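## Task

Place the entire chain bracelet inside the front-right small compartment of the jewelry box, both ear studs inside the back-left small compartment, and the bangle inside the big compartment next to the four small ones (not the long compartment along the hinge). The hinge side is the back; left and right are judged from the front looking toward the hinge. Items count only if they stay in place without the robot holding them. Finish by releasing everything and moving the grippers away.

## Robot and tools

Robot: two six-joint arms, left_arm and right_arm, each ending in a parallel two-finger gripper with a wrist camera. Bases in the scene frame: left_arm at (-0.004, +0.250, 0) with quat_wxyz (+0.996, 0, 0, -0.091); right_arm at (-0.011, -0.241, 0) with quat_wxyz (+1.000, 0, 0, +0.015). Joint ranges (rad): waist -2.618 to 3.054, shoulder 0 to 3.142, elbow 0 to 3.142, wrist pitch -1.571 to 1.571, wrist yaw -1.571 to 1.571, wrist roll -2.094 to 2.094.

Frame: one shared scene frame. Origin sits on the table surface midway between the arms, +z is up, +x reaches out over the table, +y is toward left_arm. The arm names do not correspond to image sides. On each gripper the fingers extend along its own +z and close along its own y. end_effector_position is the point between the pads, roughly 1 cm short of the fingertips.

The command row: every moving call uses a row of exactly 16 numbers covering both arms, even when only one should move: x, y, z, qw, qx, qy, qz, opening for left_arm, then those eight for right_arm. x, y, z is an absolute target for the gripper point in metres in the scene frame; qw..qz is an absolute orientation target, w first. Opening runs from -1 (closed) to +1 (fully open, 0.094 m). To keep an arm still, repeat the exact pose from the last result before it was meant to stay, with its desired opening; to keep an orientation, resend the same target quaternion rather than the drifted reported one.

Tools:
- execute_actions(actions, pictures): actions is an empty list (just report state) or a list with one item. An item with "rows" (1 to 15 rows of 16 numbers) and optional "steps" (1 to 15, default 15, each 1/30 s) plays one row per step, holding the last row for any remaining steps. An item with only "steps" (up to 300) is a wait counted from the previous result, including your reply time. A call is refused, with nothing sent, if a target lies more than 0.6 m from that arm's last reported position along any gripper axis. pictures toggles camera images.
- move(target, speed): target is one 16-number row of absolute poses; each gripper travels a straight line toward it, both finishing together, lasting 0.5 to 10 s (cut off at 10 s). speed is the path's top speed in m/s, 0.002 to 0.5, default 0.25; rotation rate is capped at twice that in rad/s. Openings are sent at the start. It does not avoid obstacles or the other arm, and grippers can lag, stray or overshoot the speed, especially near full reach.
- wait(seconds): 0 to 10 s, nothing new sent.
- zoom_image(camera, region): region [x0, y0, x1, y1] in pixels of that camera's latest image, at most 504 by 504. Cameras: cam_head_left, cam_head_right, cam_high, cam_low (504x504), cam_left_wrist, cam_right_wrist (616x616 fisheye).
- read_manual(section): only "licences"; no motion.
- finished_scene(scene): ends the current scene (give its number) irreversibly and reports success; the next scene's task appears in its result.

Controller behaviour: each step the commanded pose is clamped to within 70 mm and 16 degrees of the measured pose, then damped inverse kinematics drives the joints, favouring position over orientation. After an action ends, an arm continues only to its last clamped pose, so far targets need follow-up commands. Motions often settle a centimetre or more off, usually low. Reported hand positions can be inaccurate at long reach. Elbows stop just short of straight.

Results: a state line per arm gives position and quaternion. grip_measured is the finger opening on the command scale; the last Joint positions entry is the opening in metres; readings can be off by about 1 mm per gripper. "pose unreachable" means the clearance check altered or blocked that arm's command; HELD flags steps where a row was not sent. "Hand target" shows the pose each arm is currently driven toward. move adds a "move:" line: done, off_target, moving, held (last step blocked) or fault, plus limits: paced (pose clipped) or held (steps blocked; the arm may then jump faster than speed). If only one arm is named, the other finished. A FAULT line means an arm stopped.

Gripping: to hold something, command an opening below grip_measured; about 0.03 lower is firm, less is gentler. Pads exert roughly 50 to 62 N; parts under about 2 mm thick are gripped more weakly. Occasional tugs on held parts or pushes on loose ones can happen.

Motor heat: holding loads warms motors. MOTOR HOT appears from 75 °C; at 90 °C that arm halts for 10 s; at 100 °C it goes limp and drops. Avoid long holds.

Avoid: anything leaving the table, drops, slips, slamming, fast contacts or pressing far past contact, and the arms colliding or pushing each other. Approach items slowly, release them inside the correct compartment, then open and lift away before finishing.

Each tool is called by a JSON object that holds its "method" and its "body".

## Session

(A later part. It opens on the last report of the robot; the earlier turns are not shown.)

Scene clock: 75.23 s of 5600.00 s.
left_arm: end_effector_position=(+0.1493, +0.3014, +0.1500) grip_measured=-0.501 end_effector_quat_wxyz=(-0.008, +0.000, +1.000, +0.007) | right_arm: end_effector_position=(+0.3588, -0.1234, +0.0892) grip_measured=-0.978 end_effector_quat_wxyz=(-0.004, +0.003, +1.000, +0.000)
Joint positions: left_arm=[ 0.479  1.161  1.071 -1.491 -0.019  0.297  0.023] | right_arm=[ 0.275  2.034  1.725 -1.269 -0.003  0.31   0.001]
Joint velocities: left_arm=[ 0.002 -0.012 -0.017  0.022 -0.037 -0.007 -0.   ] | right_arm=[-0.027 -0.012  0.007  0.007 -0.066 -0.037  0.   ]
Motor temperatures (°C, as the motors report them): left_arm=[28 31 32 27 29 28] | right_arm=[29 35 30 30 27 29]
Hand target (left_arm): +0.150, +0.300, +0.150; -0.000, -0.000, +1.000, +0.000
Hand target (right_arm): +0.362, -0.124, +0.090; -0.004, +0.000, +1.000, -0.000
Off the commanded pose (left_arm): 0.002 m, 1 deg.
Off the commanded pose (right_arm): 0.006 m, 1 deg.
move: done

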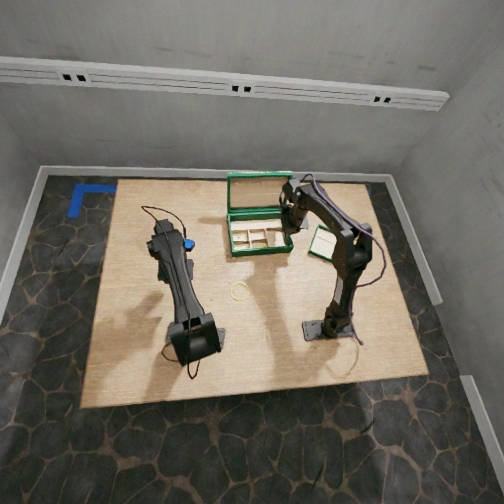

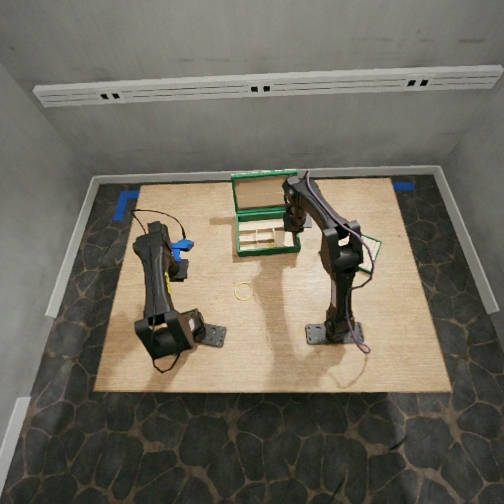

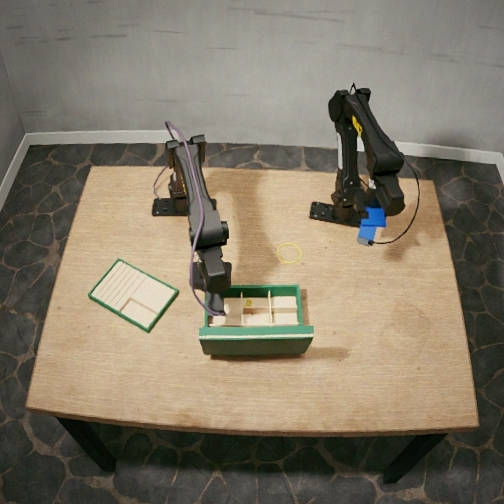

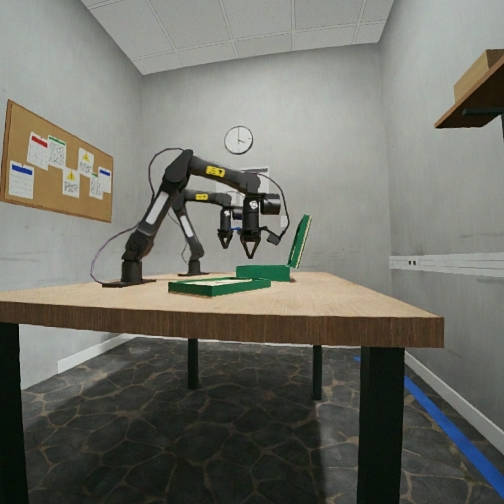

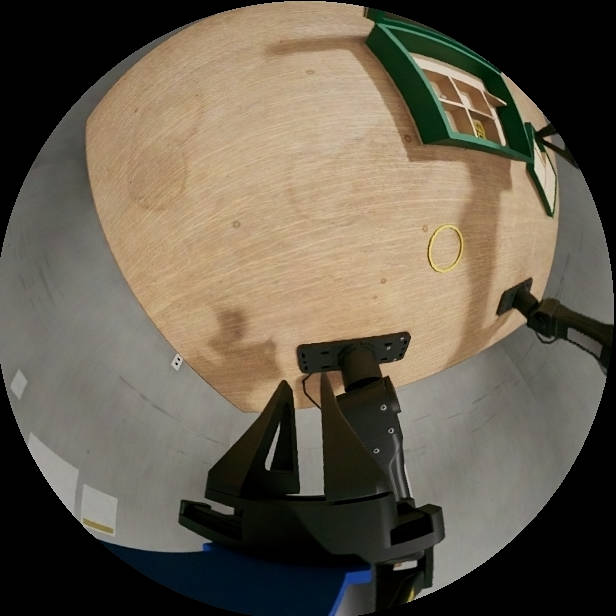

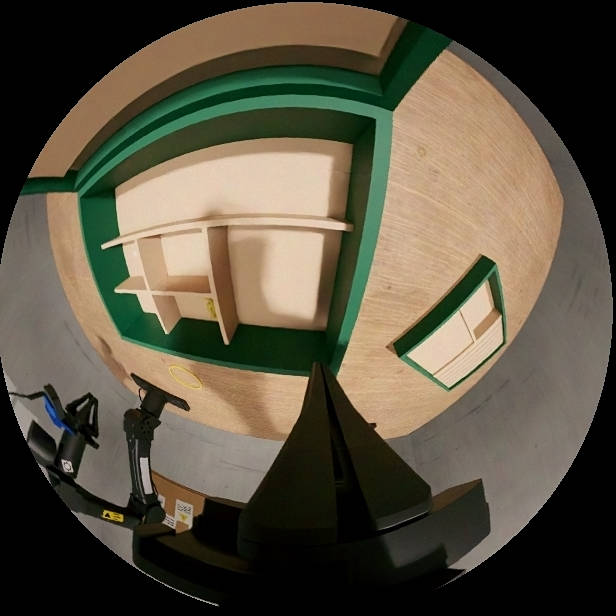

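Missed (too high). Retry lower.

{"method": "move", "body": {"target": [0.15,0.3,0.15,0,0,1,0,-0.5,0.2,0.03,0.1,0,0,1,0,-0.3]}}

{"method": "move", "body": {"target": [0.15,0.3,0.15,0,0,1,0,-0.5,0.157,0.047,-0.004,0,0,1,0,-0.3], "speed": 0.06}}

{"method": "move", "body": {"target": [0.15,0.3,0.15,0,0,1,0,-0.5,0.157,0.047,-0.004,0,0,1,0,-0.98]}}

{"method": "move", "body": {"target": [0.15,0.3,0.15,0,0,1,0,-0.5,0.18,0.0,0.13,0,0,1,0,-0.98], "speed": 0.12}}

Scene clock: 81.77 s of 5600.00 s.
left_arm: end_effector_position=(+0.1493, +0.3014, +0.1500) grip_measured=-0.501 end_effector_quat_wxyz=(-0.008, +0.000, +1.000, +0.007) | right_arm: end_effector_position=(+0.1988, +0.0304, +0.0958) grip_measured=-0.302 end_effector_quat_wxyz=(-0.007, -0.006, +1.000, -0.006)
Joint positions: left_arm=[ 0.479  1.161  1.071 -1.491 -0.019  0.297  0.023] | right_arm=[ 0.879  1.866  1.518 -1.242 -0.003  0.898  0.033]
Joint velocities: left_arm=[-0.002 -0.002  0.007  0.007 -0.051 -0.007  0.   ] | right_arm=[-0.017 -0.007  0.007 -0.022  0.022 -0.081 -0.001]
Motor temperatures (°C, as the motors report them): left_arm=[28 31 32 27 29 28] | right_arm=[29 36 31 30 27 29]
Hand target (left_arm): +0.150, +0.300, +0.150; -0.000, -0.000, +1.000, +0.000
Hand target (right_arm): +0.203, +0.031, +0.100; +0.004, -0.000, +1.000, +0.000
Off the commanded pose (left_arm): 0.002 m, 1 deg.
Off the commanded pose (right_arm): 0.004 m, 1 deg.
After step 90, 2.00 s passed at rest.
move: done

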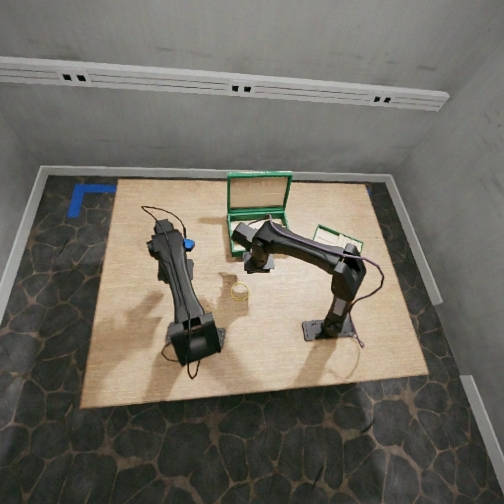

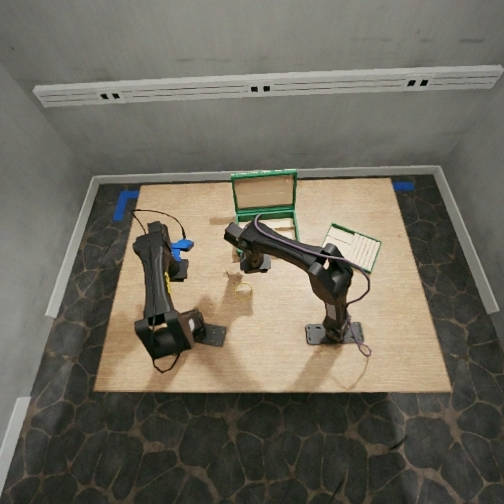

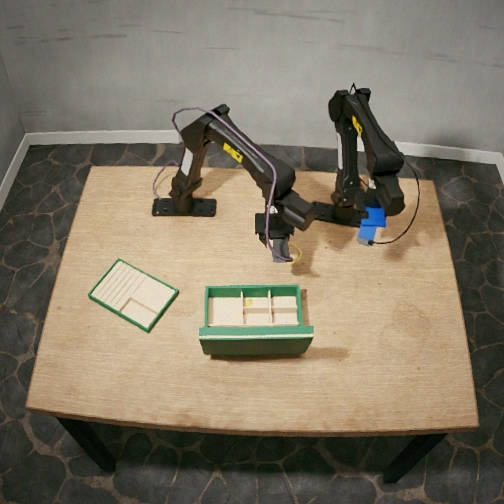

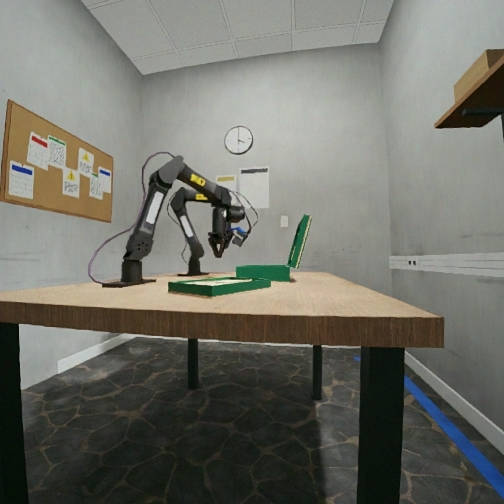

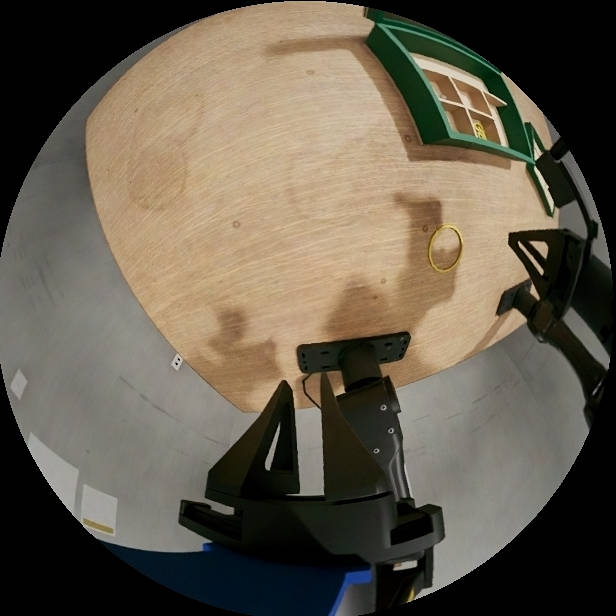

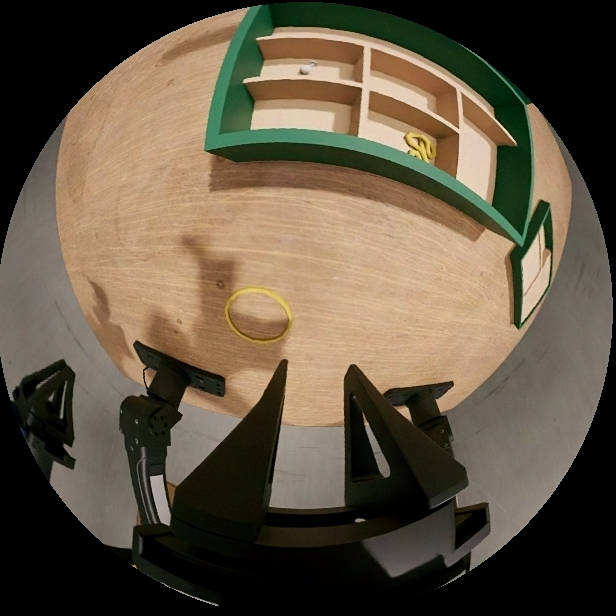

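Scene clock: 83.83 s of 5600.00 s.
left_arm: end_effector_position=(+0.1493, +0.3014, +0.1500) grip_measured=-0.501 end_effector_quat_wxyz=(-0.008, +0.000, +1.000, +0.007) | right_arm: end_effector_position=(+0.1596, +0.0444, +0.0081) grip_measured=-0.302 end_effector_quat_wxyz=(+0.001, +0.001, +1.000, +0.000)
Joint positions: left_arm=[ 0.479  1.161  1.071 -1.491 -0.019  0.297  0.023] | right_arm=[ 1.001  1.903  1.204 -0.871  0.001  1.033  0.033]
Joint velocities: left_arm=[-0.027  0.002 -0.012 -0.022  0.007 -0.007 -0.001] | right_arm=[ 0.002 -0.012 -0.007 -0.022  0.022  0.081 -0.001]
Motor temperatures (°C, as the motors report them): left_arm=[28 31 32 27 29 28] | right_arm=[29 36 31 30 27 29]
Hand target (left_arm): +0.150, +0.300, +0.150; -0.000, -0.000, +1.000, +0.000
Hand target (right_arm): +0.157, +0.046, -0.003; +0.000, +0.000, +1.000, +0.000
Off the commanded pose (left_arm): 0.002 m, 1 deg.
Off the commanded pose (right_arm): 0.013 m, 0 deg.
move: off_target (right_arm)

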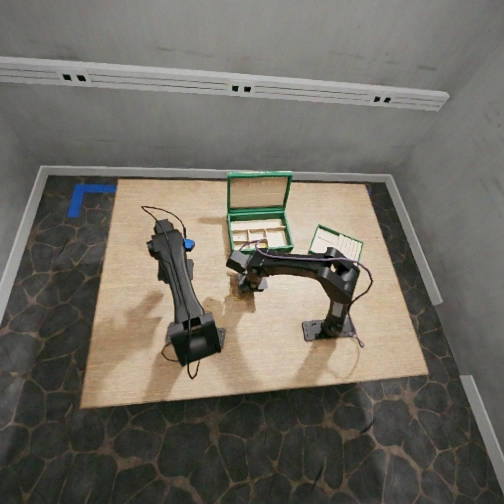

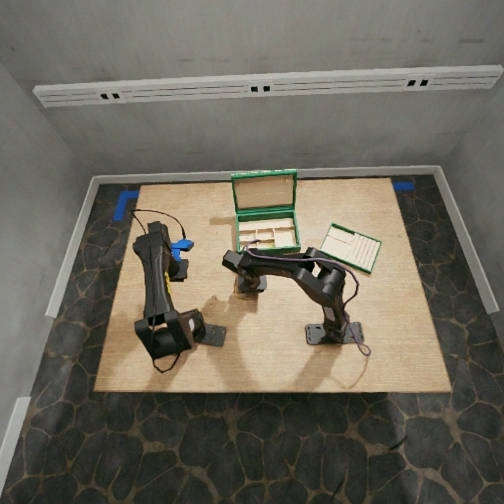

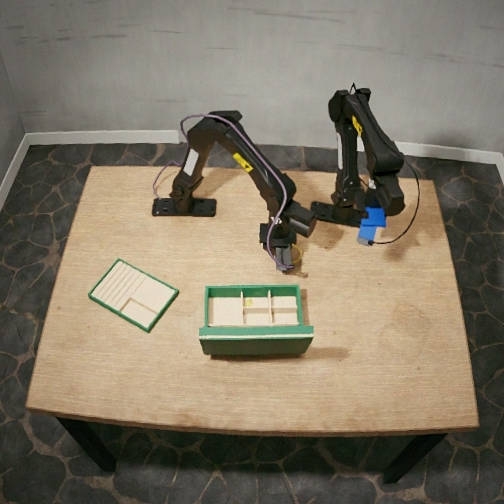

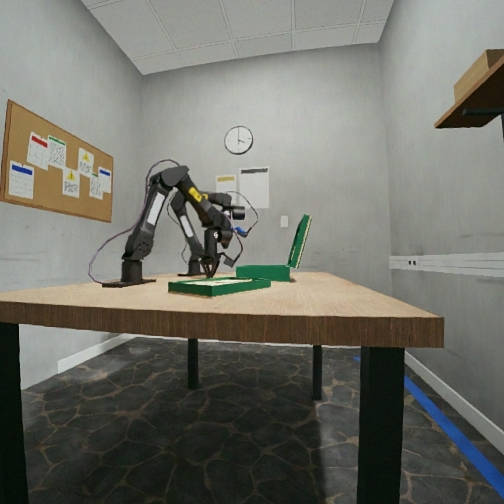

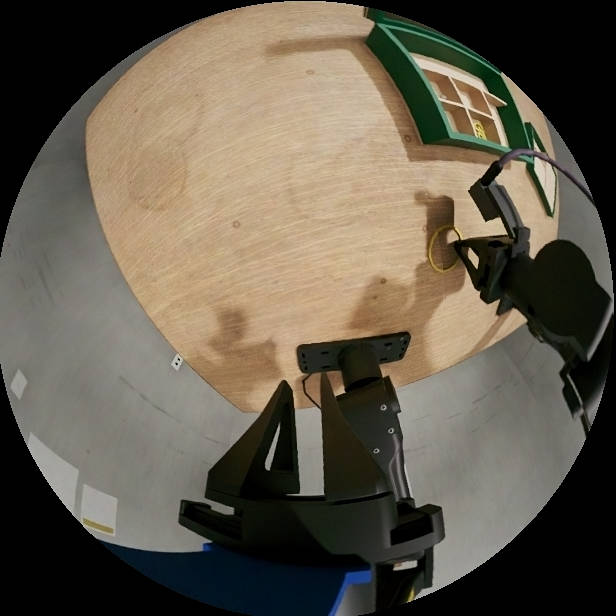

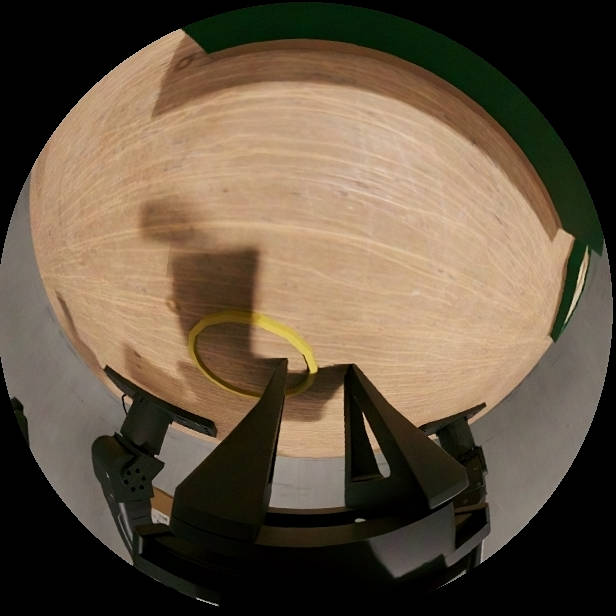

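Scene clock: 84.53 s of 5600.00 s.
left_arm: end_effector_position=(+0.1493, +0.3014, +0.1500) grip_measured=-0.501 end_effector_quat_wxyz=(-0.008, +0.000, +1.000, +0.007) | right_arm: end_effector_position=(+0.1600, +0.0444, +0.0081) grip_measured=-0.966 end_effector_quat_wxyz=(+0.002, +0.003, +1.000, +0.000)
Joint positions: left_arm=[ 0.479  1.161  1.071 -1.491 -0.019  0.297  0.023] | right_arm=[ 1.001  1.903  1.204 -0.87   0.002  1.036  0.002]
Joint velocities: left_arm=[ 0.007  0.002 -0.002  0.022 -0.051  0.037  0.   ] | right_arm=[-0.007 -0.012 -0.002  0.022  0.007  0.022 -0.   ]
Motor temperatures (°C, as the motors report them): left_arm=[28 31 32 27 29 28] | right_arm=[29 35 31 30 27 29]
Hand target (left_arm): +0.150, +0.300, +0.150; -0.000, -0.000, +1.000, +0.000
Hand target (right_arm): +0.157, +0.046, -0.004; -0.000, -0.000, +1.000, -0.000
Off the commanded pose (left_arm): 0.002 m, 1 deg.
Off the commanded pose (right_arm): 0.013 m, 0 deg.
move: off_target (right_arm)

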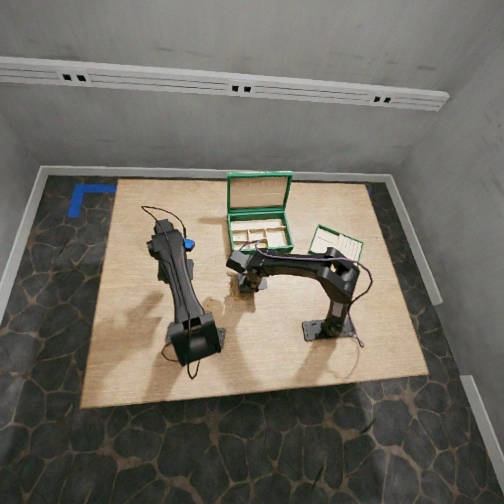

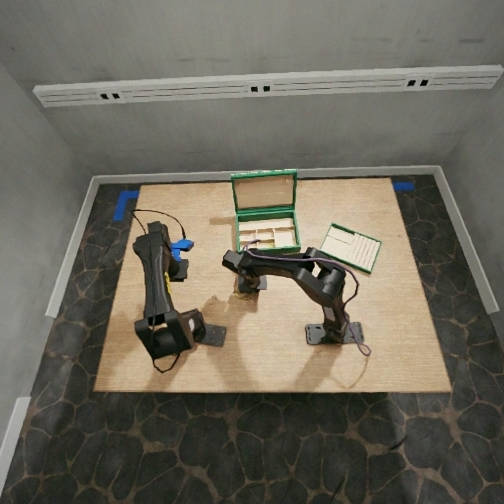

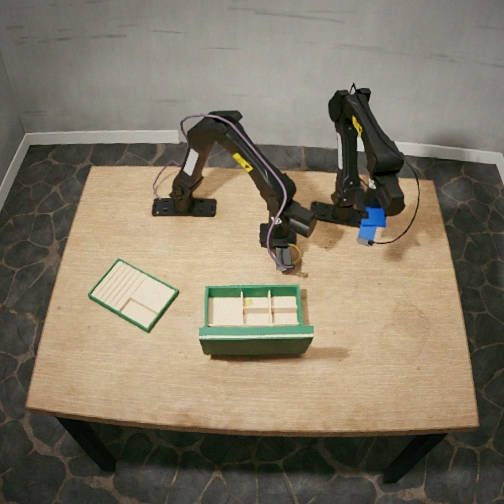

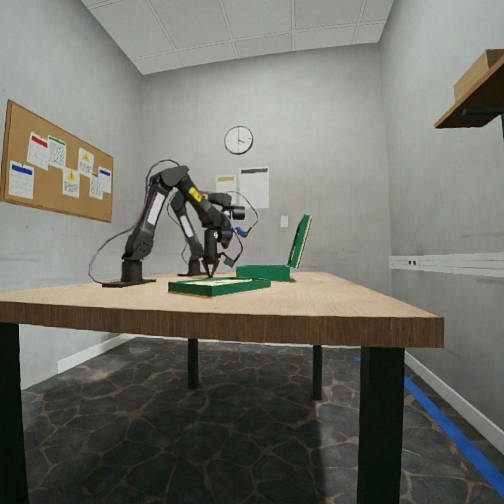

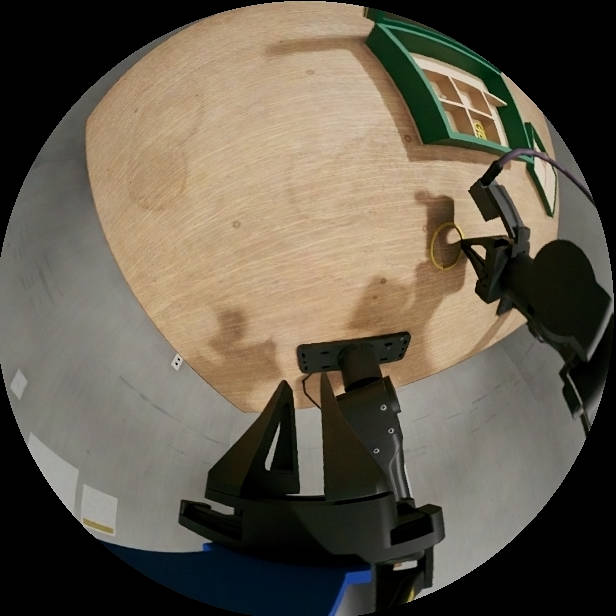

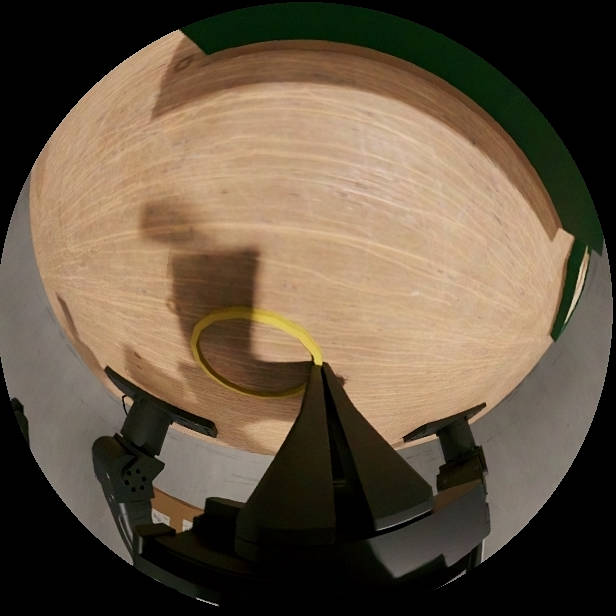

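Scene clock: 86.23 s of 5600.00 s.
left_arm: end_effector_position=(+0.1493, +0.3014, +0.1500) grip_measured=-0.501 end_effector_quat_wxyz=(-0.008, +0.000, +1.000, +0.007) | right_arm: end_effector_position=(+0.1791, +0.0031, +0.1214) grip_measured=-0.966 end_effector_quat_wxyz=(-0.002, -0.001, +1.000, -0.004)
Joint positions: left_arm=[ 0.479  1.161  1.071 -1.491 -0.019  0.297  0.023] | right_arm=[ 0.879  1.72   1.441 -1.3    0.002  0.906  0.002]
Joint velocities: left_arm=[-0.027  0.002  0.002 -0.022  0.037  0.022 -0.001] | right_arm=[-0.012  0.007 -0.017 -0.022 -0.022  0.051  0.   ]
Motor temperatures (°C, as the motors report them): left_arm=[28 31 32 27 29 28] | right_arm=[29 36 31 30 27 29]
Hand target (left_arm): +0.150, +0.300, +0.150; -0.000, -0.000, +1.000, +0.000
Hand target (right_arm): +0.180, +0.001, +0.130; -0.001, +0.000, +1.000, -0.000
Off the commanded pose (left_arm): 0.002 m, 1 deg.
Off the commanded pose (right_arm): 0.009 m, 1 deg.
move: done

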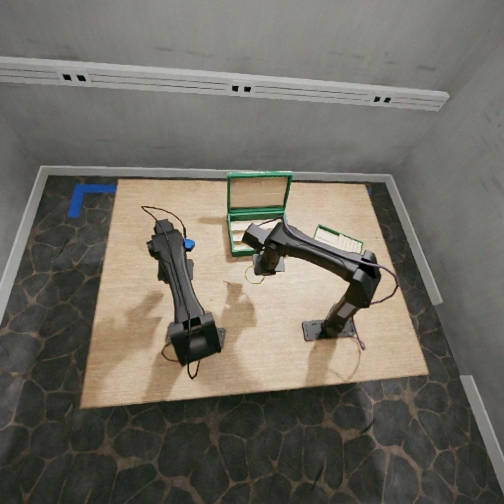

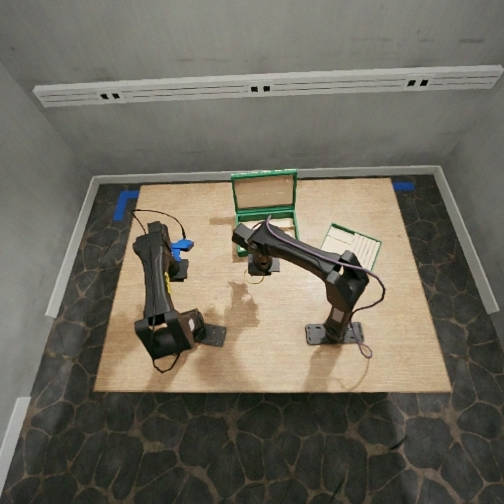

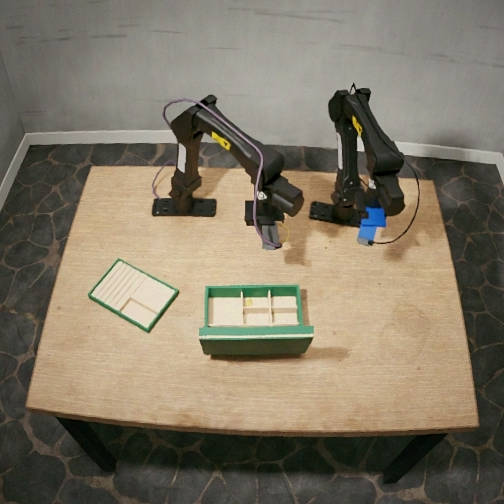

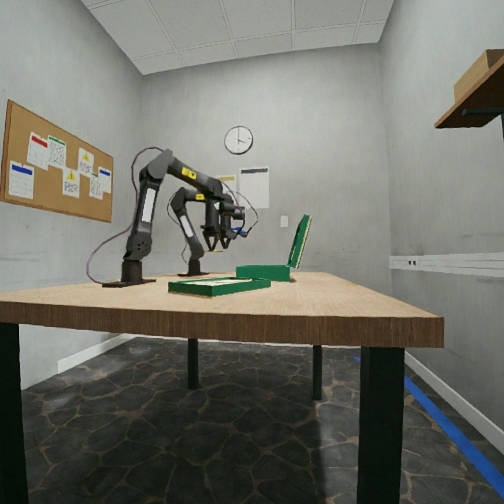

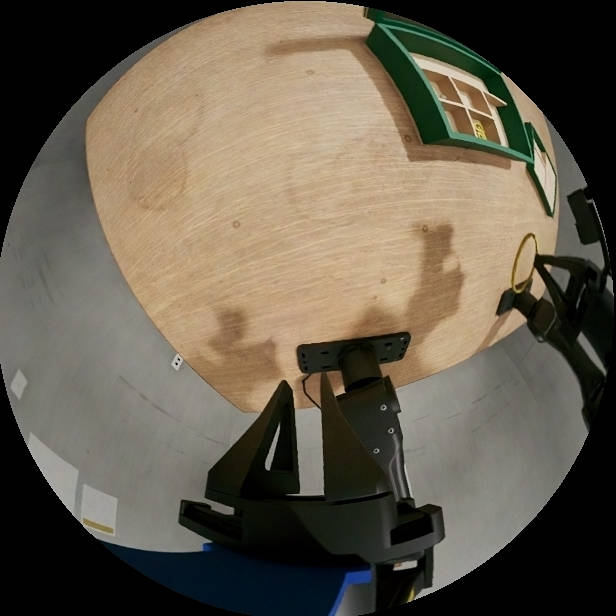

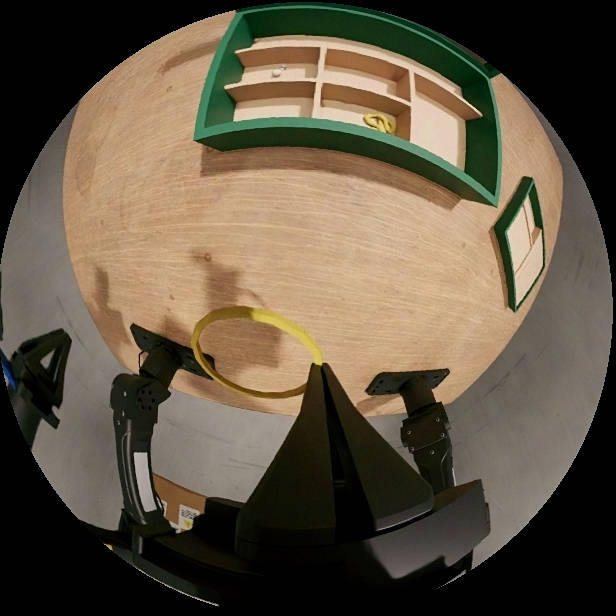

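{"method": "move", "body": {"target": [0.15,0.3,0.15,0,0,1,0,-0.5,0.37,-0.115,0.09,0,0,1,0,-0.99], "speed": 0.12}}

{"method": "move", "body": {"target": [0.15,0.3,0.15,0,0,1,0,-0.5,0.37,-0.115,0.045,0,0,1,0,-0.99], "speed": 0.04}}

Scene clock: 92.13 s of 5600.00 s.
left_arm: end_effector_position=(+0.1493, +0.3014, +0.1500) grip_measured=-0.501 end_effector_quat_wxyz=(-0.008, +0.000, +1.000, +0.007) | right_arm: end_effector_position=(+0.3661, -0.1166, +0.0887) grip_measured=-0.974 end_effector_quat_wxyz=(+0.000, +0.003, +1.000, -0.001)
Joint positions: left_arm=[ 0.479  1.161  1.071 -1.491 -0.019  0.297  0.023] | right_arm=[ 0.287  2.064  1.768 -1.275  0.001  0.323  0.001]
Joint velocities: left_arm=[-0.012  0.002  0.012 -0.066 -0.022 -0.007 -0.   ] | right_arm=[-0.002 -0.012  0.007 -0.066 -0.066  0.051 -0.   ]
Motor temperatures (°C, as the motors report them): left_arm=[28 31 32 27 29 28] | right_arm=[29 35 31 30 27 29]
Hand target (left_arm): +0.150, +0.300, +0.150; -0.000, -0.000, +1.000, +0.000
Hand target (right_arm): +0.367, -0.117, +0.090; -0.004, +0.000, +1.000, -0.000
Off the commanded pose (left_arm): 0.002 m, 1 deg.
Off the commanded pose (right_arm): 0.004 m, 0 deg.
After step 90, 0.57 s passed at rest.
move: done

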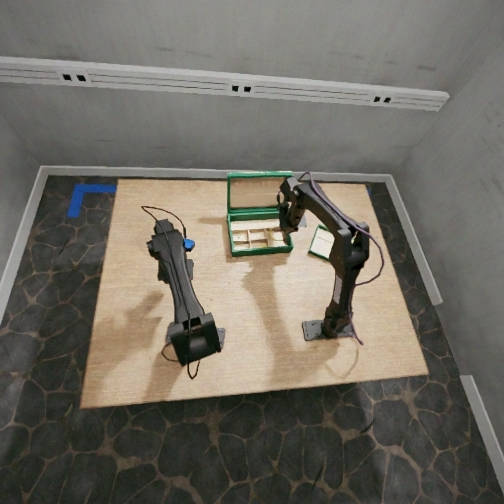

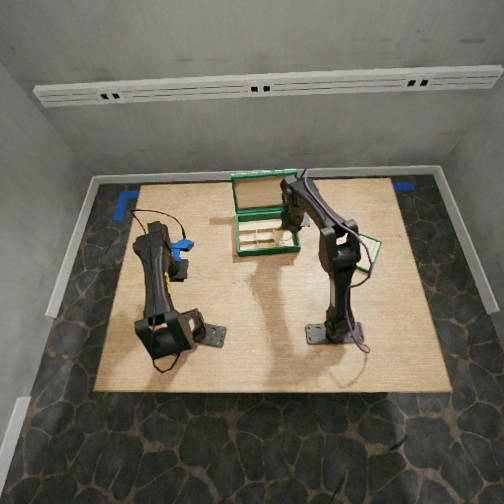

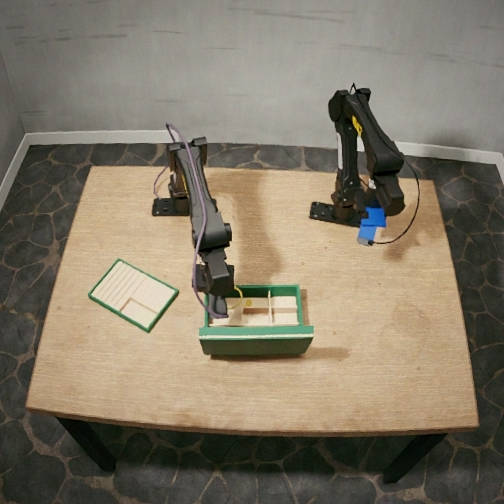

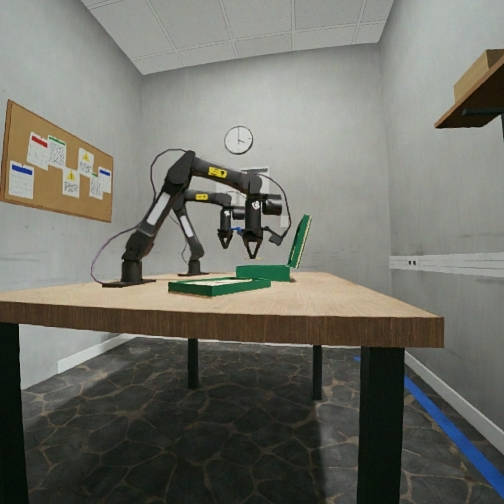

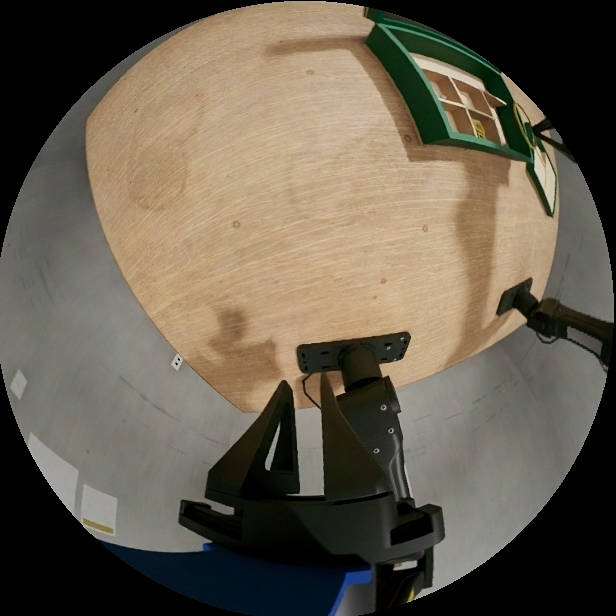

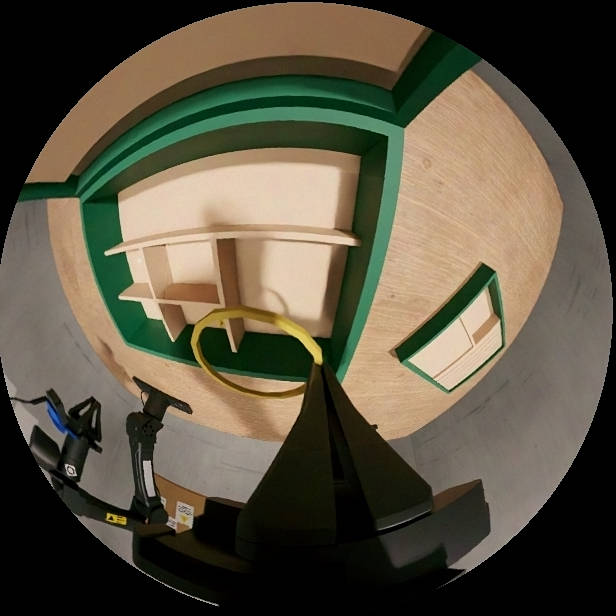

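Scene clock: 93.63 s of 5600.00 s.
left_arm: end_effector_position=(+0.1493, +0.3014, +0.1500) grip_measured=-0.501 end_effector_quat_wxyz=(-0.008, +0.000, +1.000, +0.007) | right_arm: end_effector_position=(+0.3694, -0.1155, +0.0526) grip_measured=-0.974 end_effector_quat_wxyz=(+0.003, +0.003, +1.000, +0.000)
Joint positions: left_arm=[ 0.479  1.161  1.071 -1.491 -0.019  0.297  0.023] | right_arm=[ 0.287  2.091  1.665 -1.14   0.001  0.322  0.001]
Joint velocities: left_arm=[-0.007  0.007  0.002  0.007 -0.007 -0.037  0.   ] | right_arm=[-0.002 -0.002  0.017 -0.007  0.022 -0.007 -0.   ]
Motor temperatures (°C, as the motors report them): left_arm=[28 31 32 27 29 28] | right_arm=[29 35 31 30 27 29]
Hand target (left_arm): +0.150, +0.300, +0.150; -0.000, -0.000, +1.000, +0.000
Hand target (right_arm): +0.369, -0.115, +0.045; -0.000, -0.000, +1.000, -0.000
Off the commanded pose (left_arm): 0.002 m, 1 deg.
Off the commanded pose (right_arm): 0.008 m, 0 deg.
move: done

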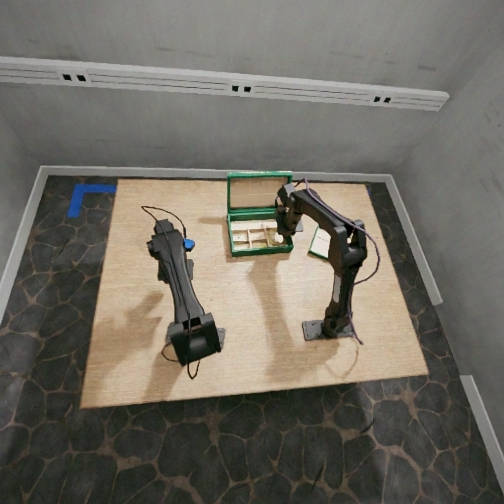

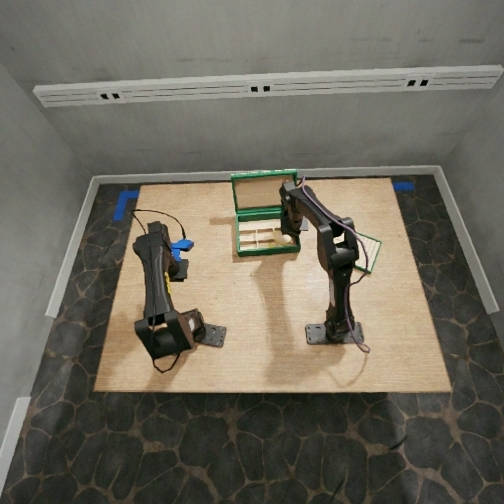

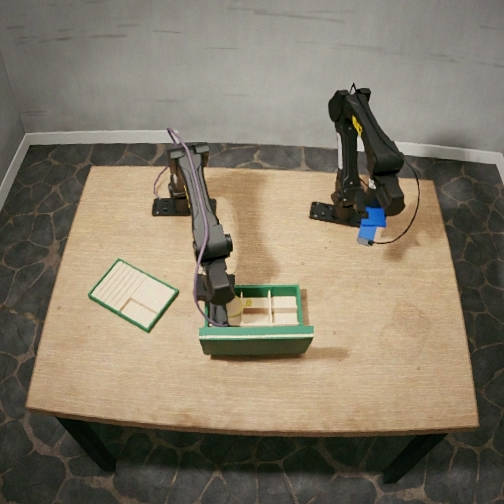

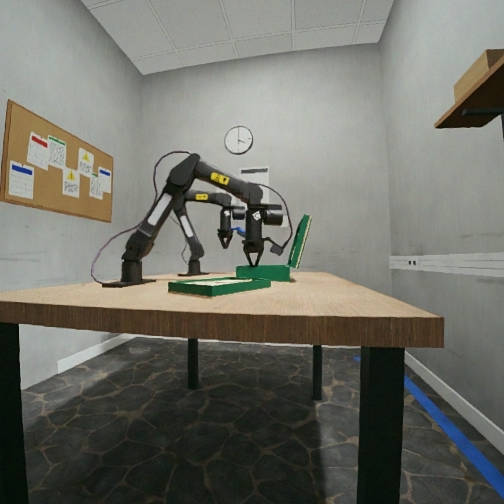

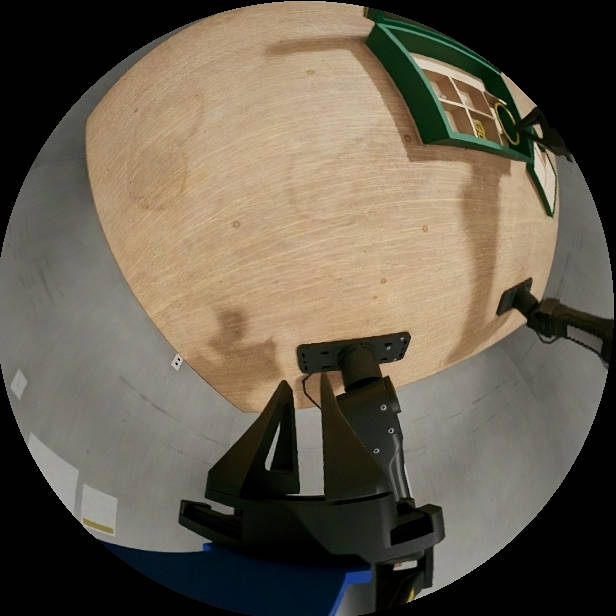

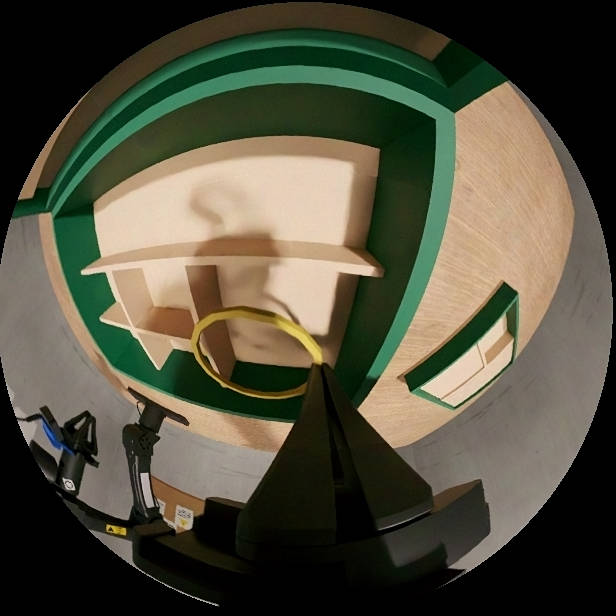

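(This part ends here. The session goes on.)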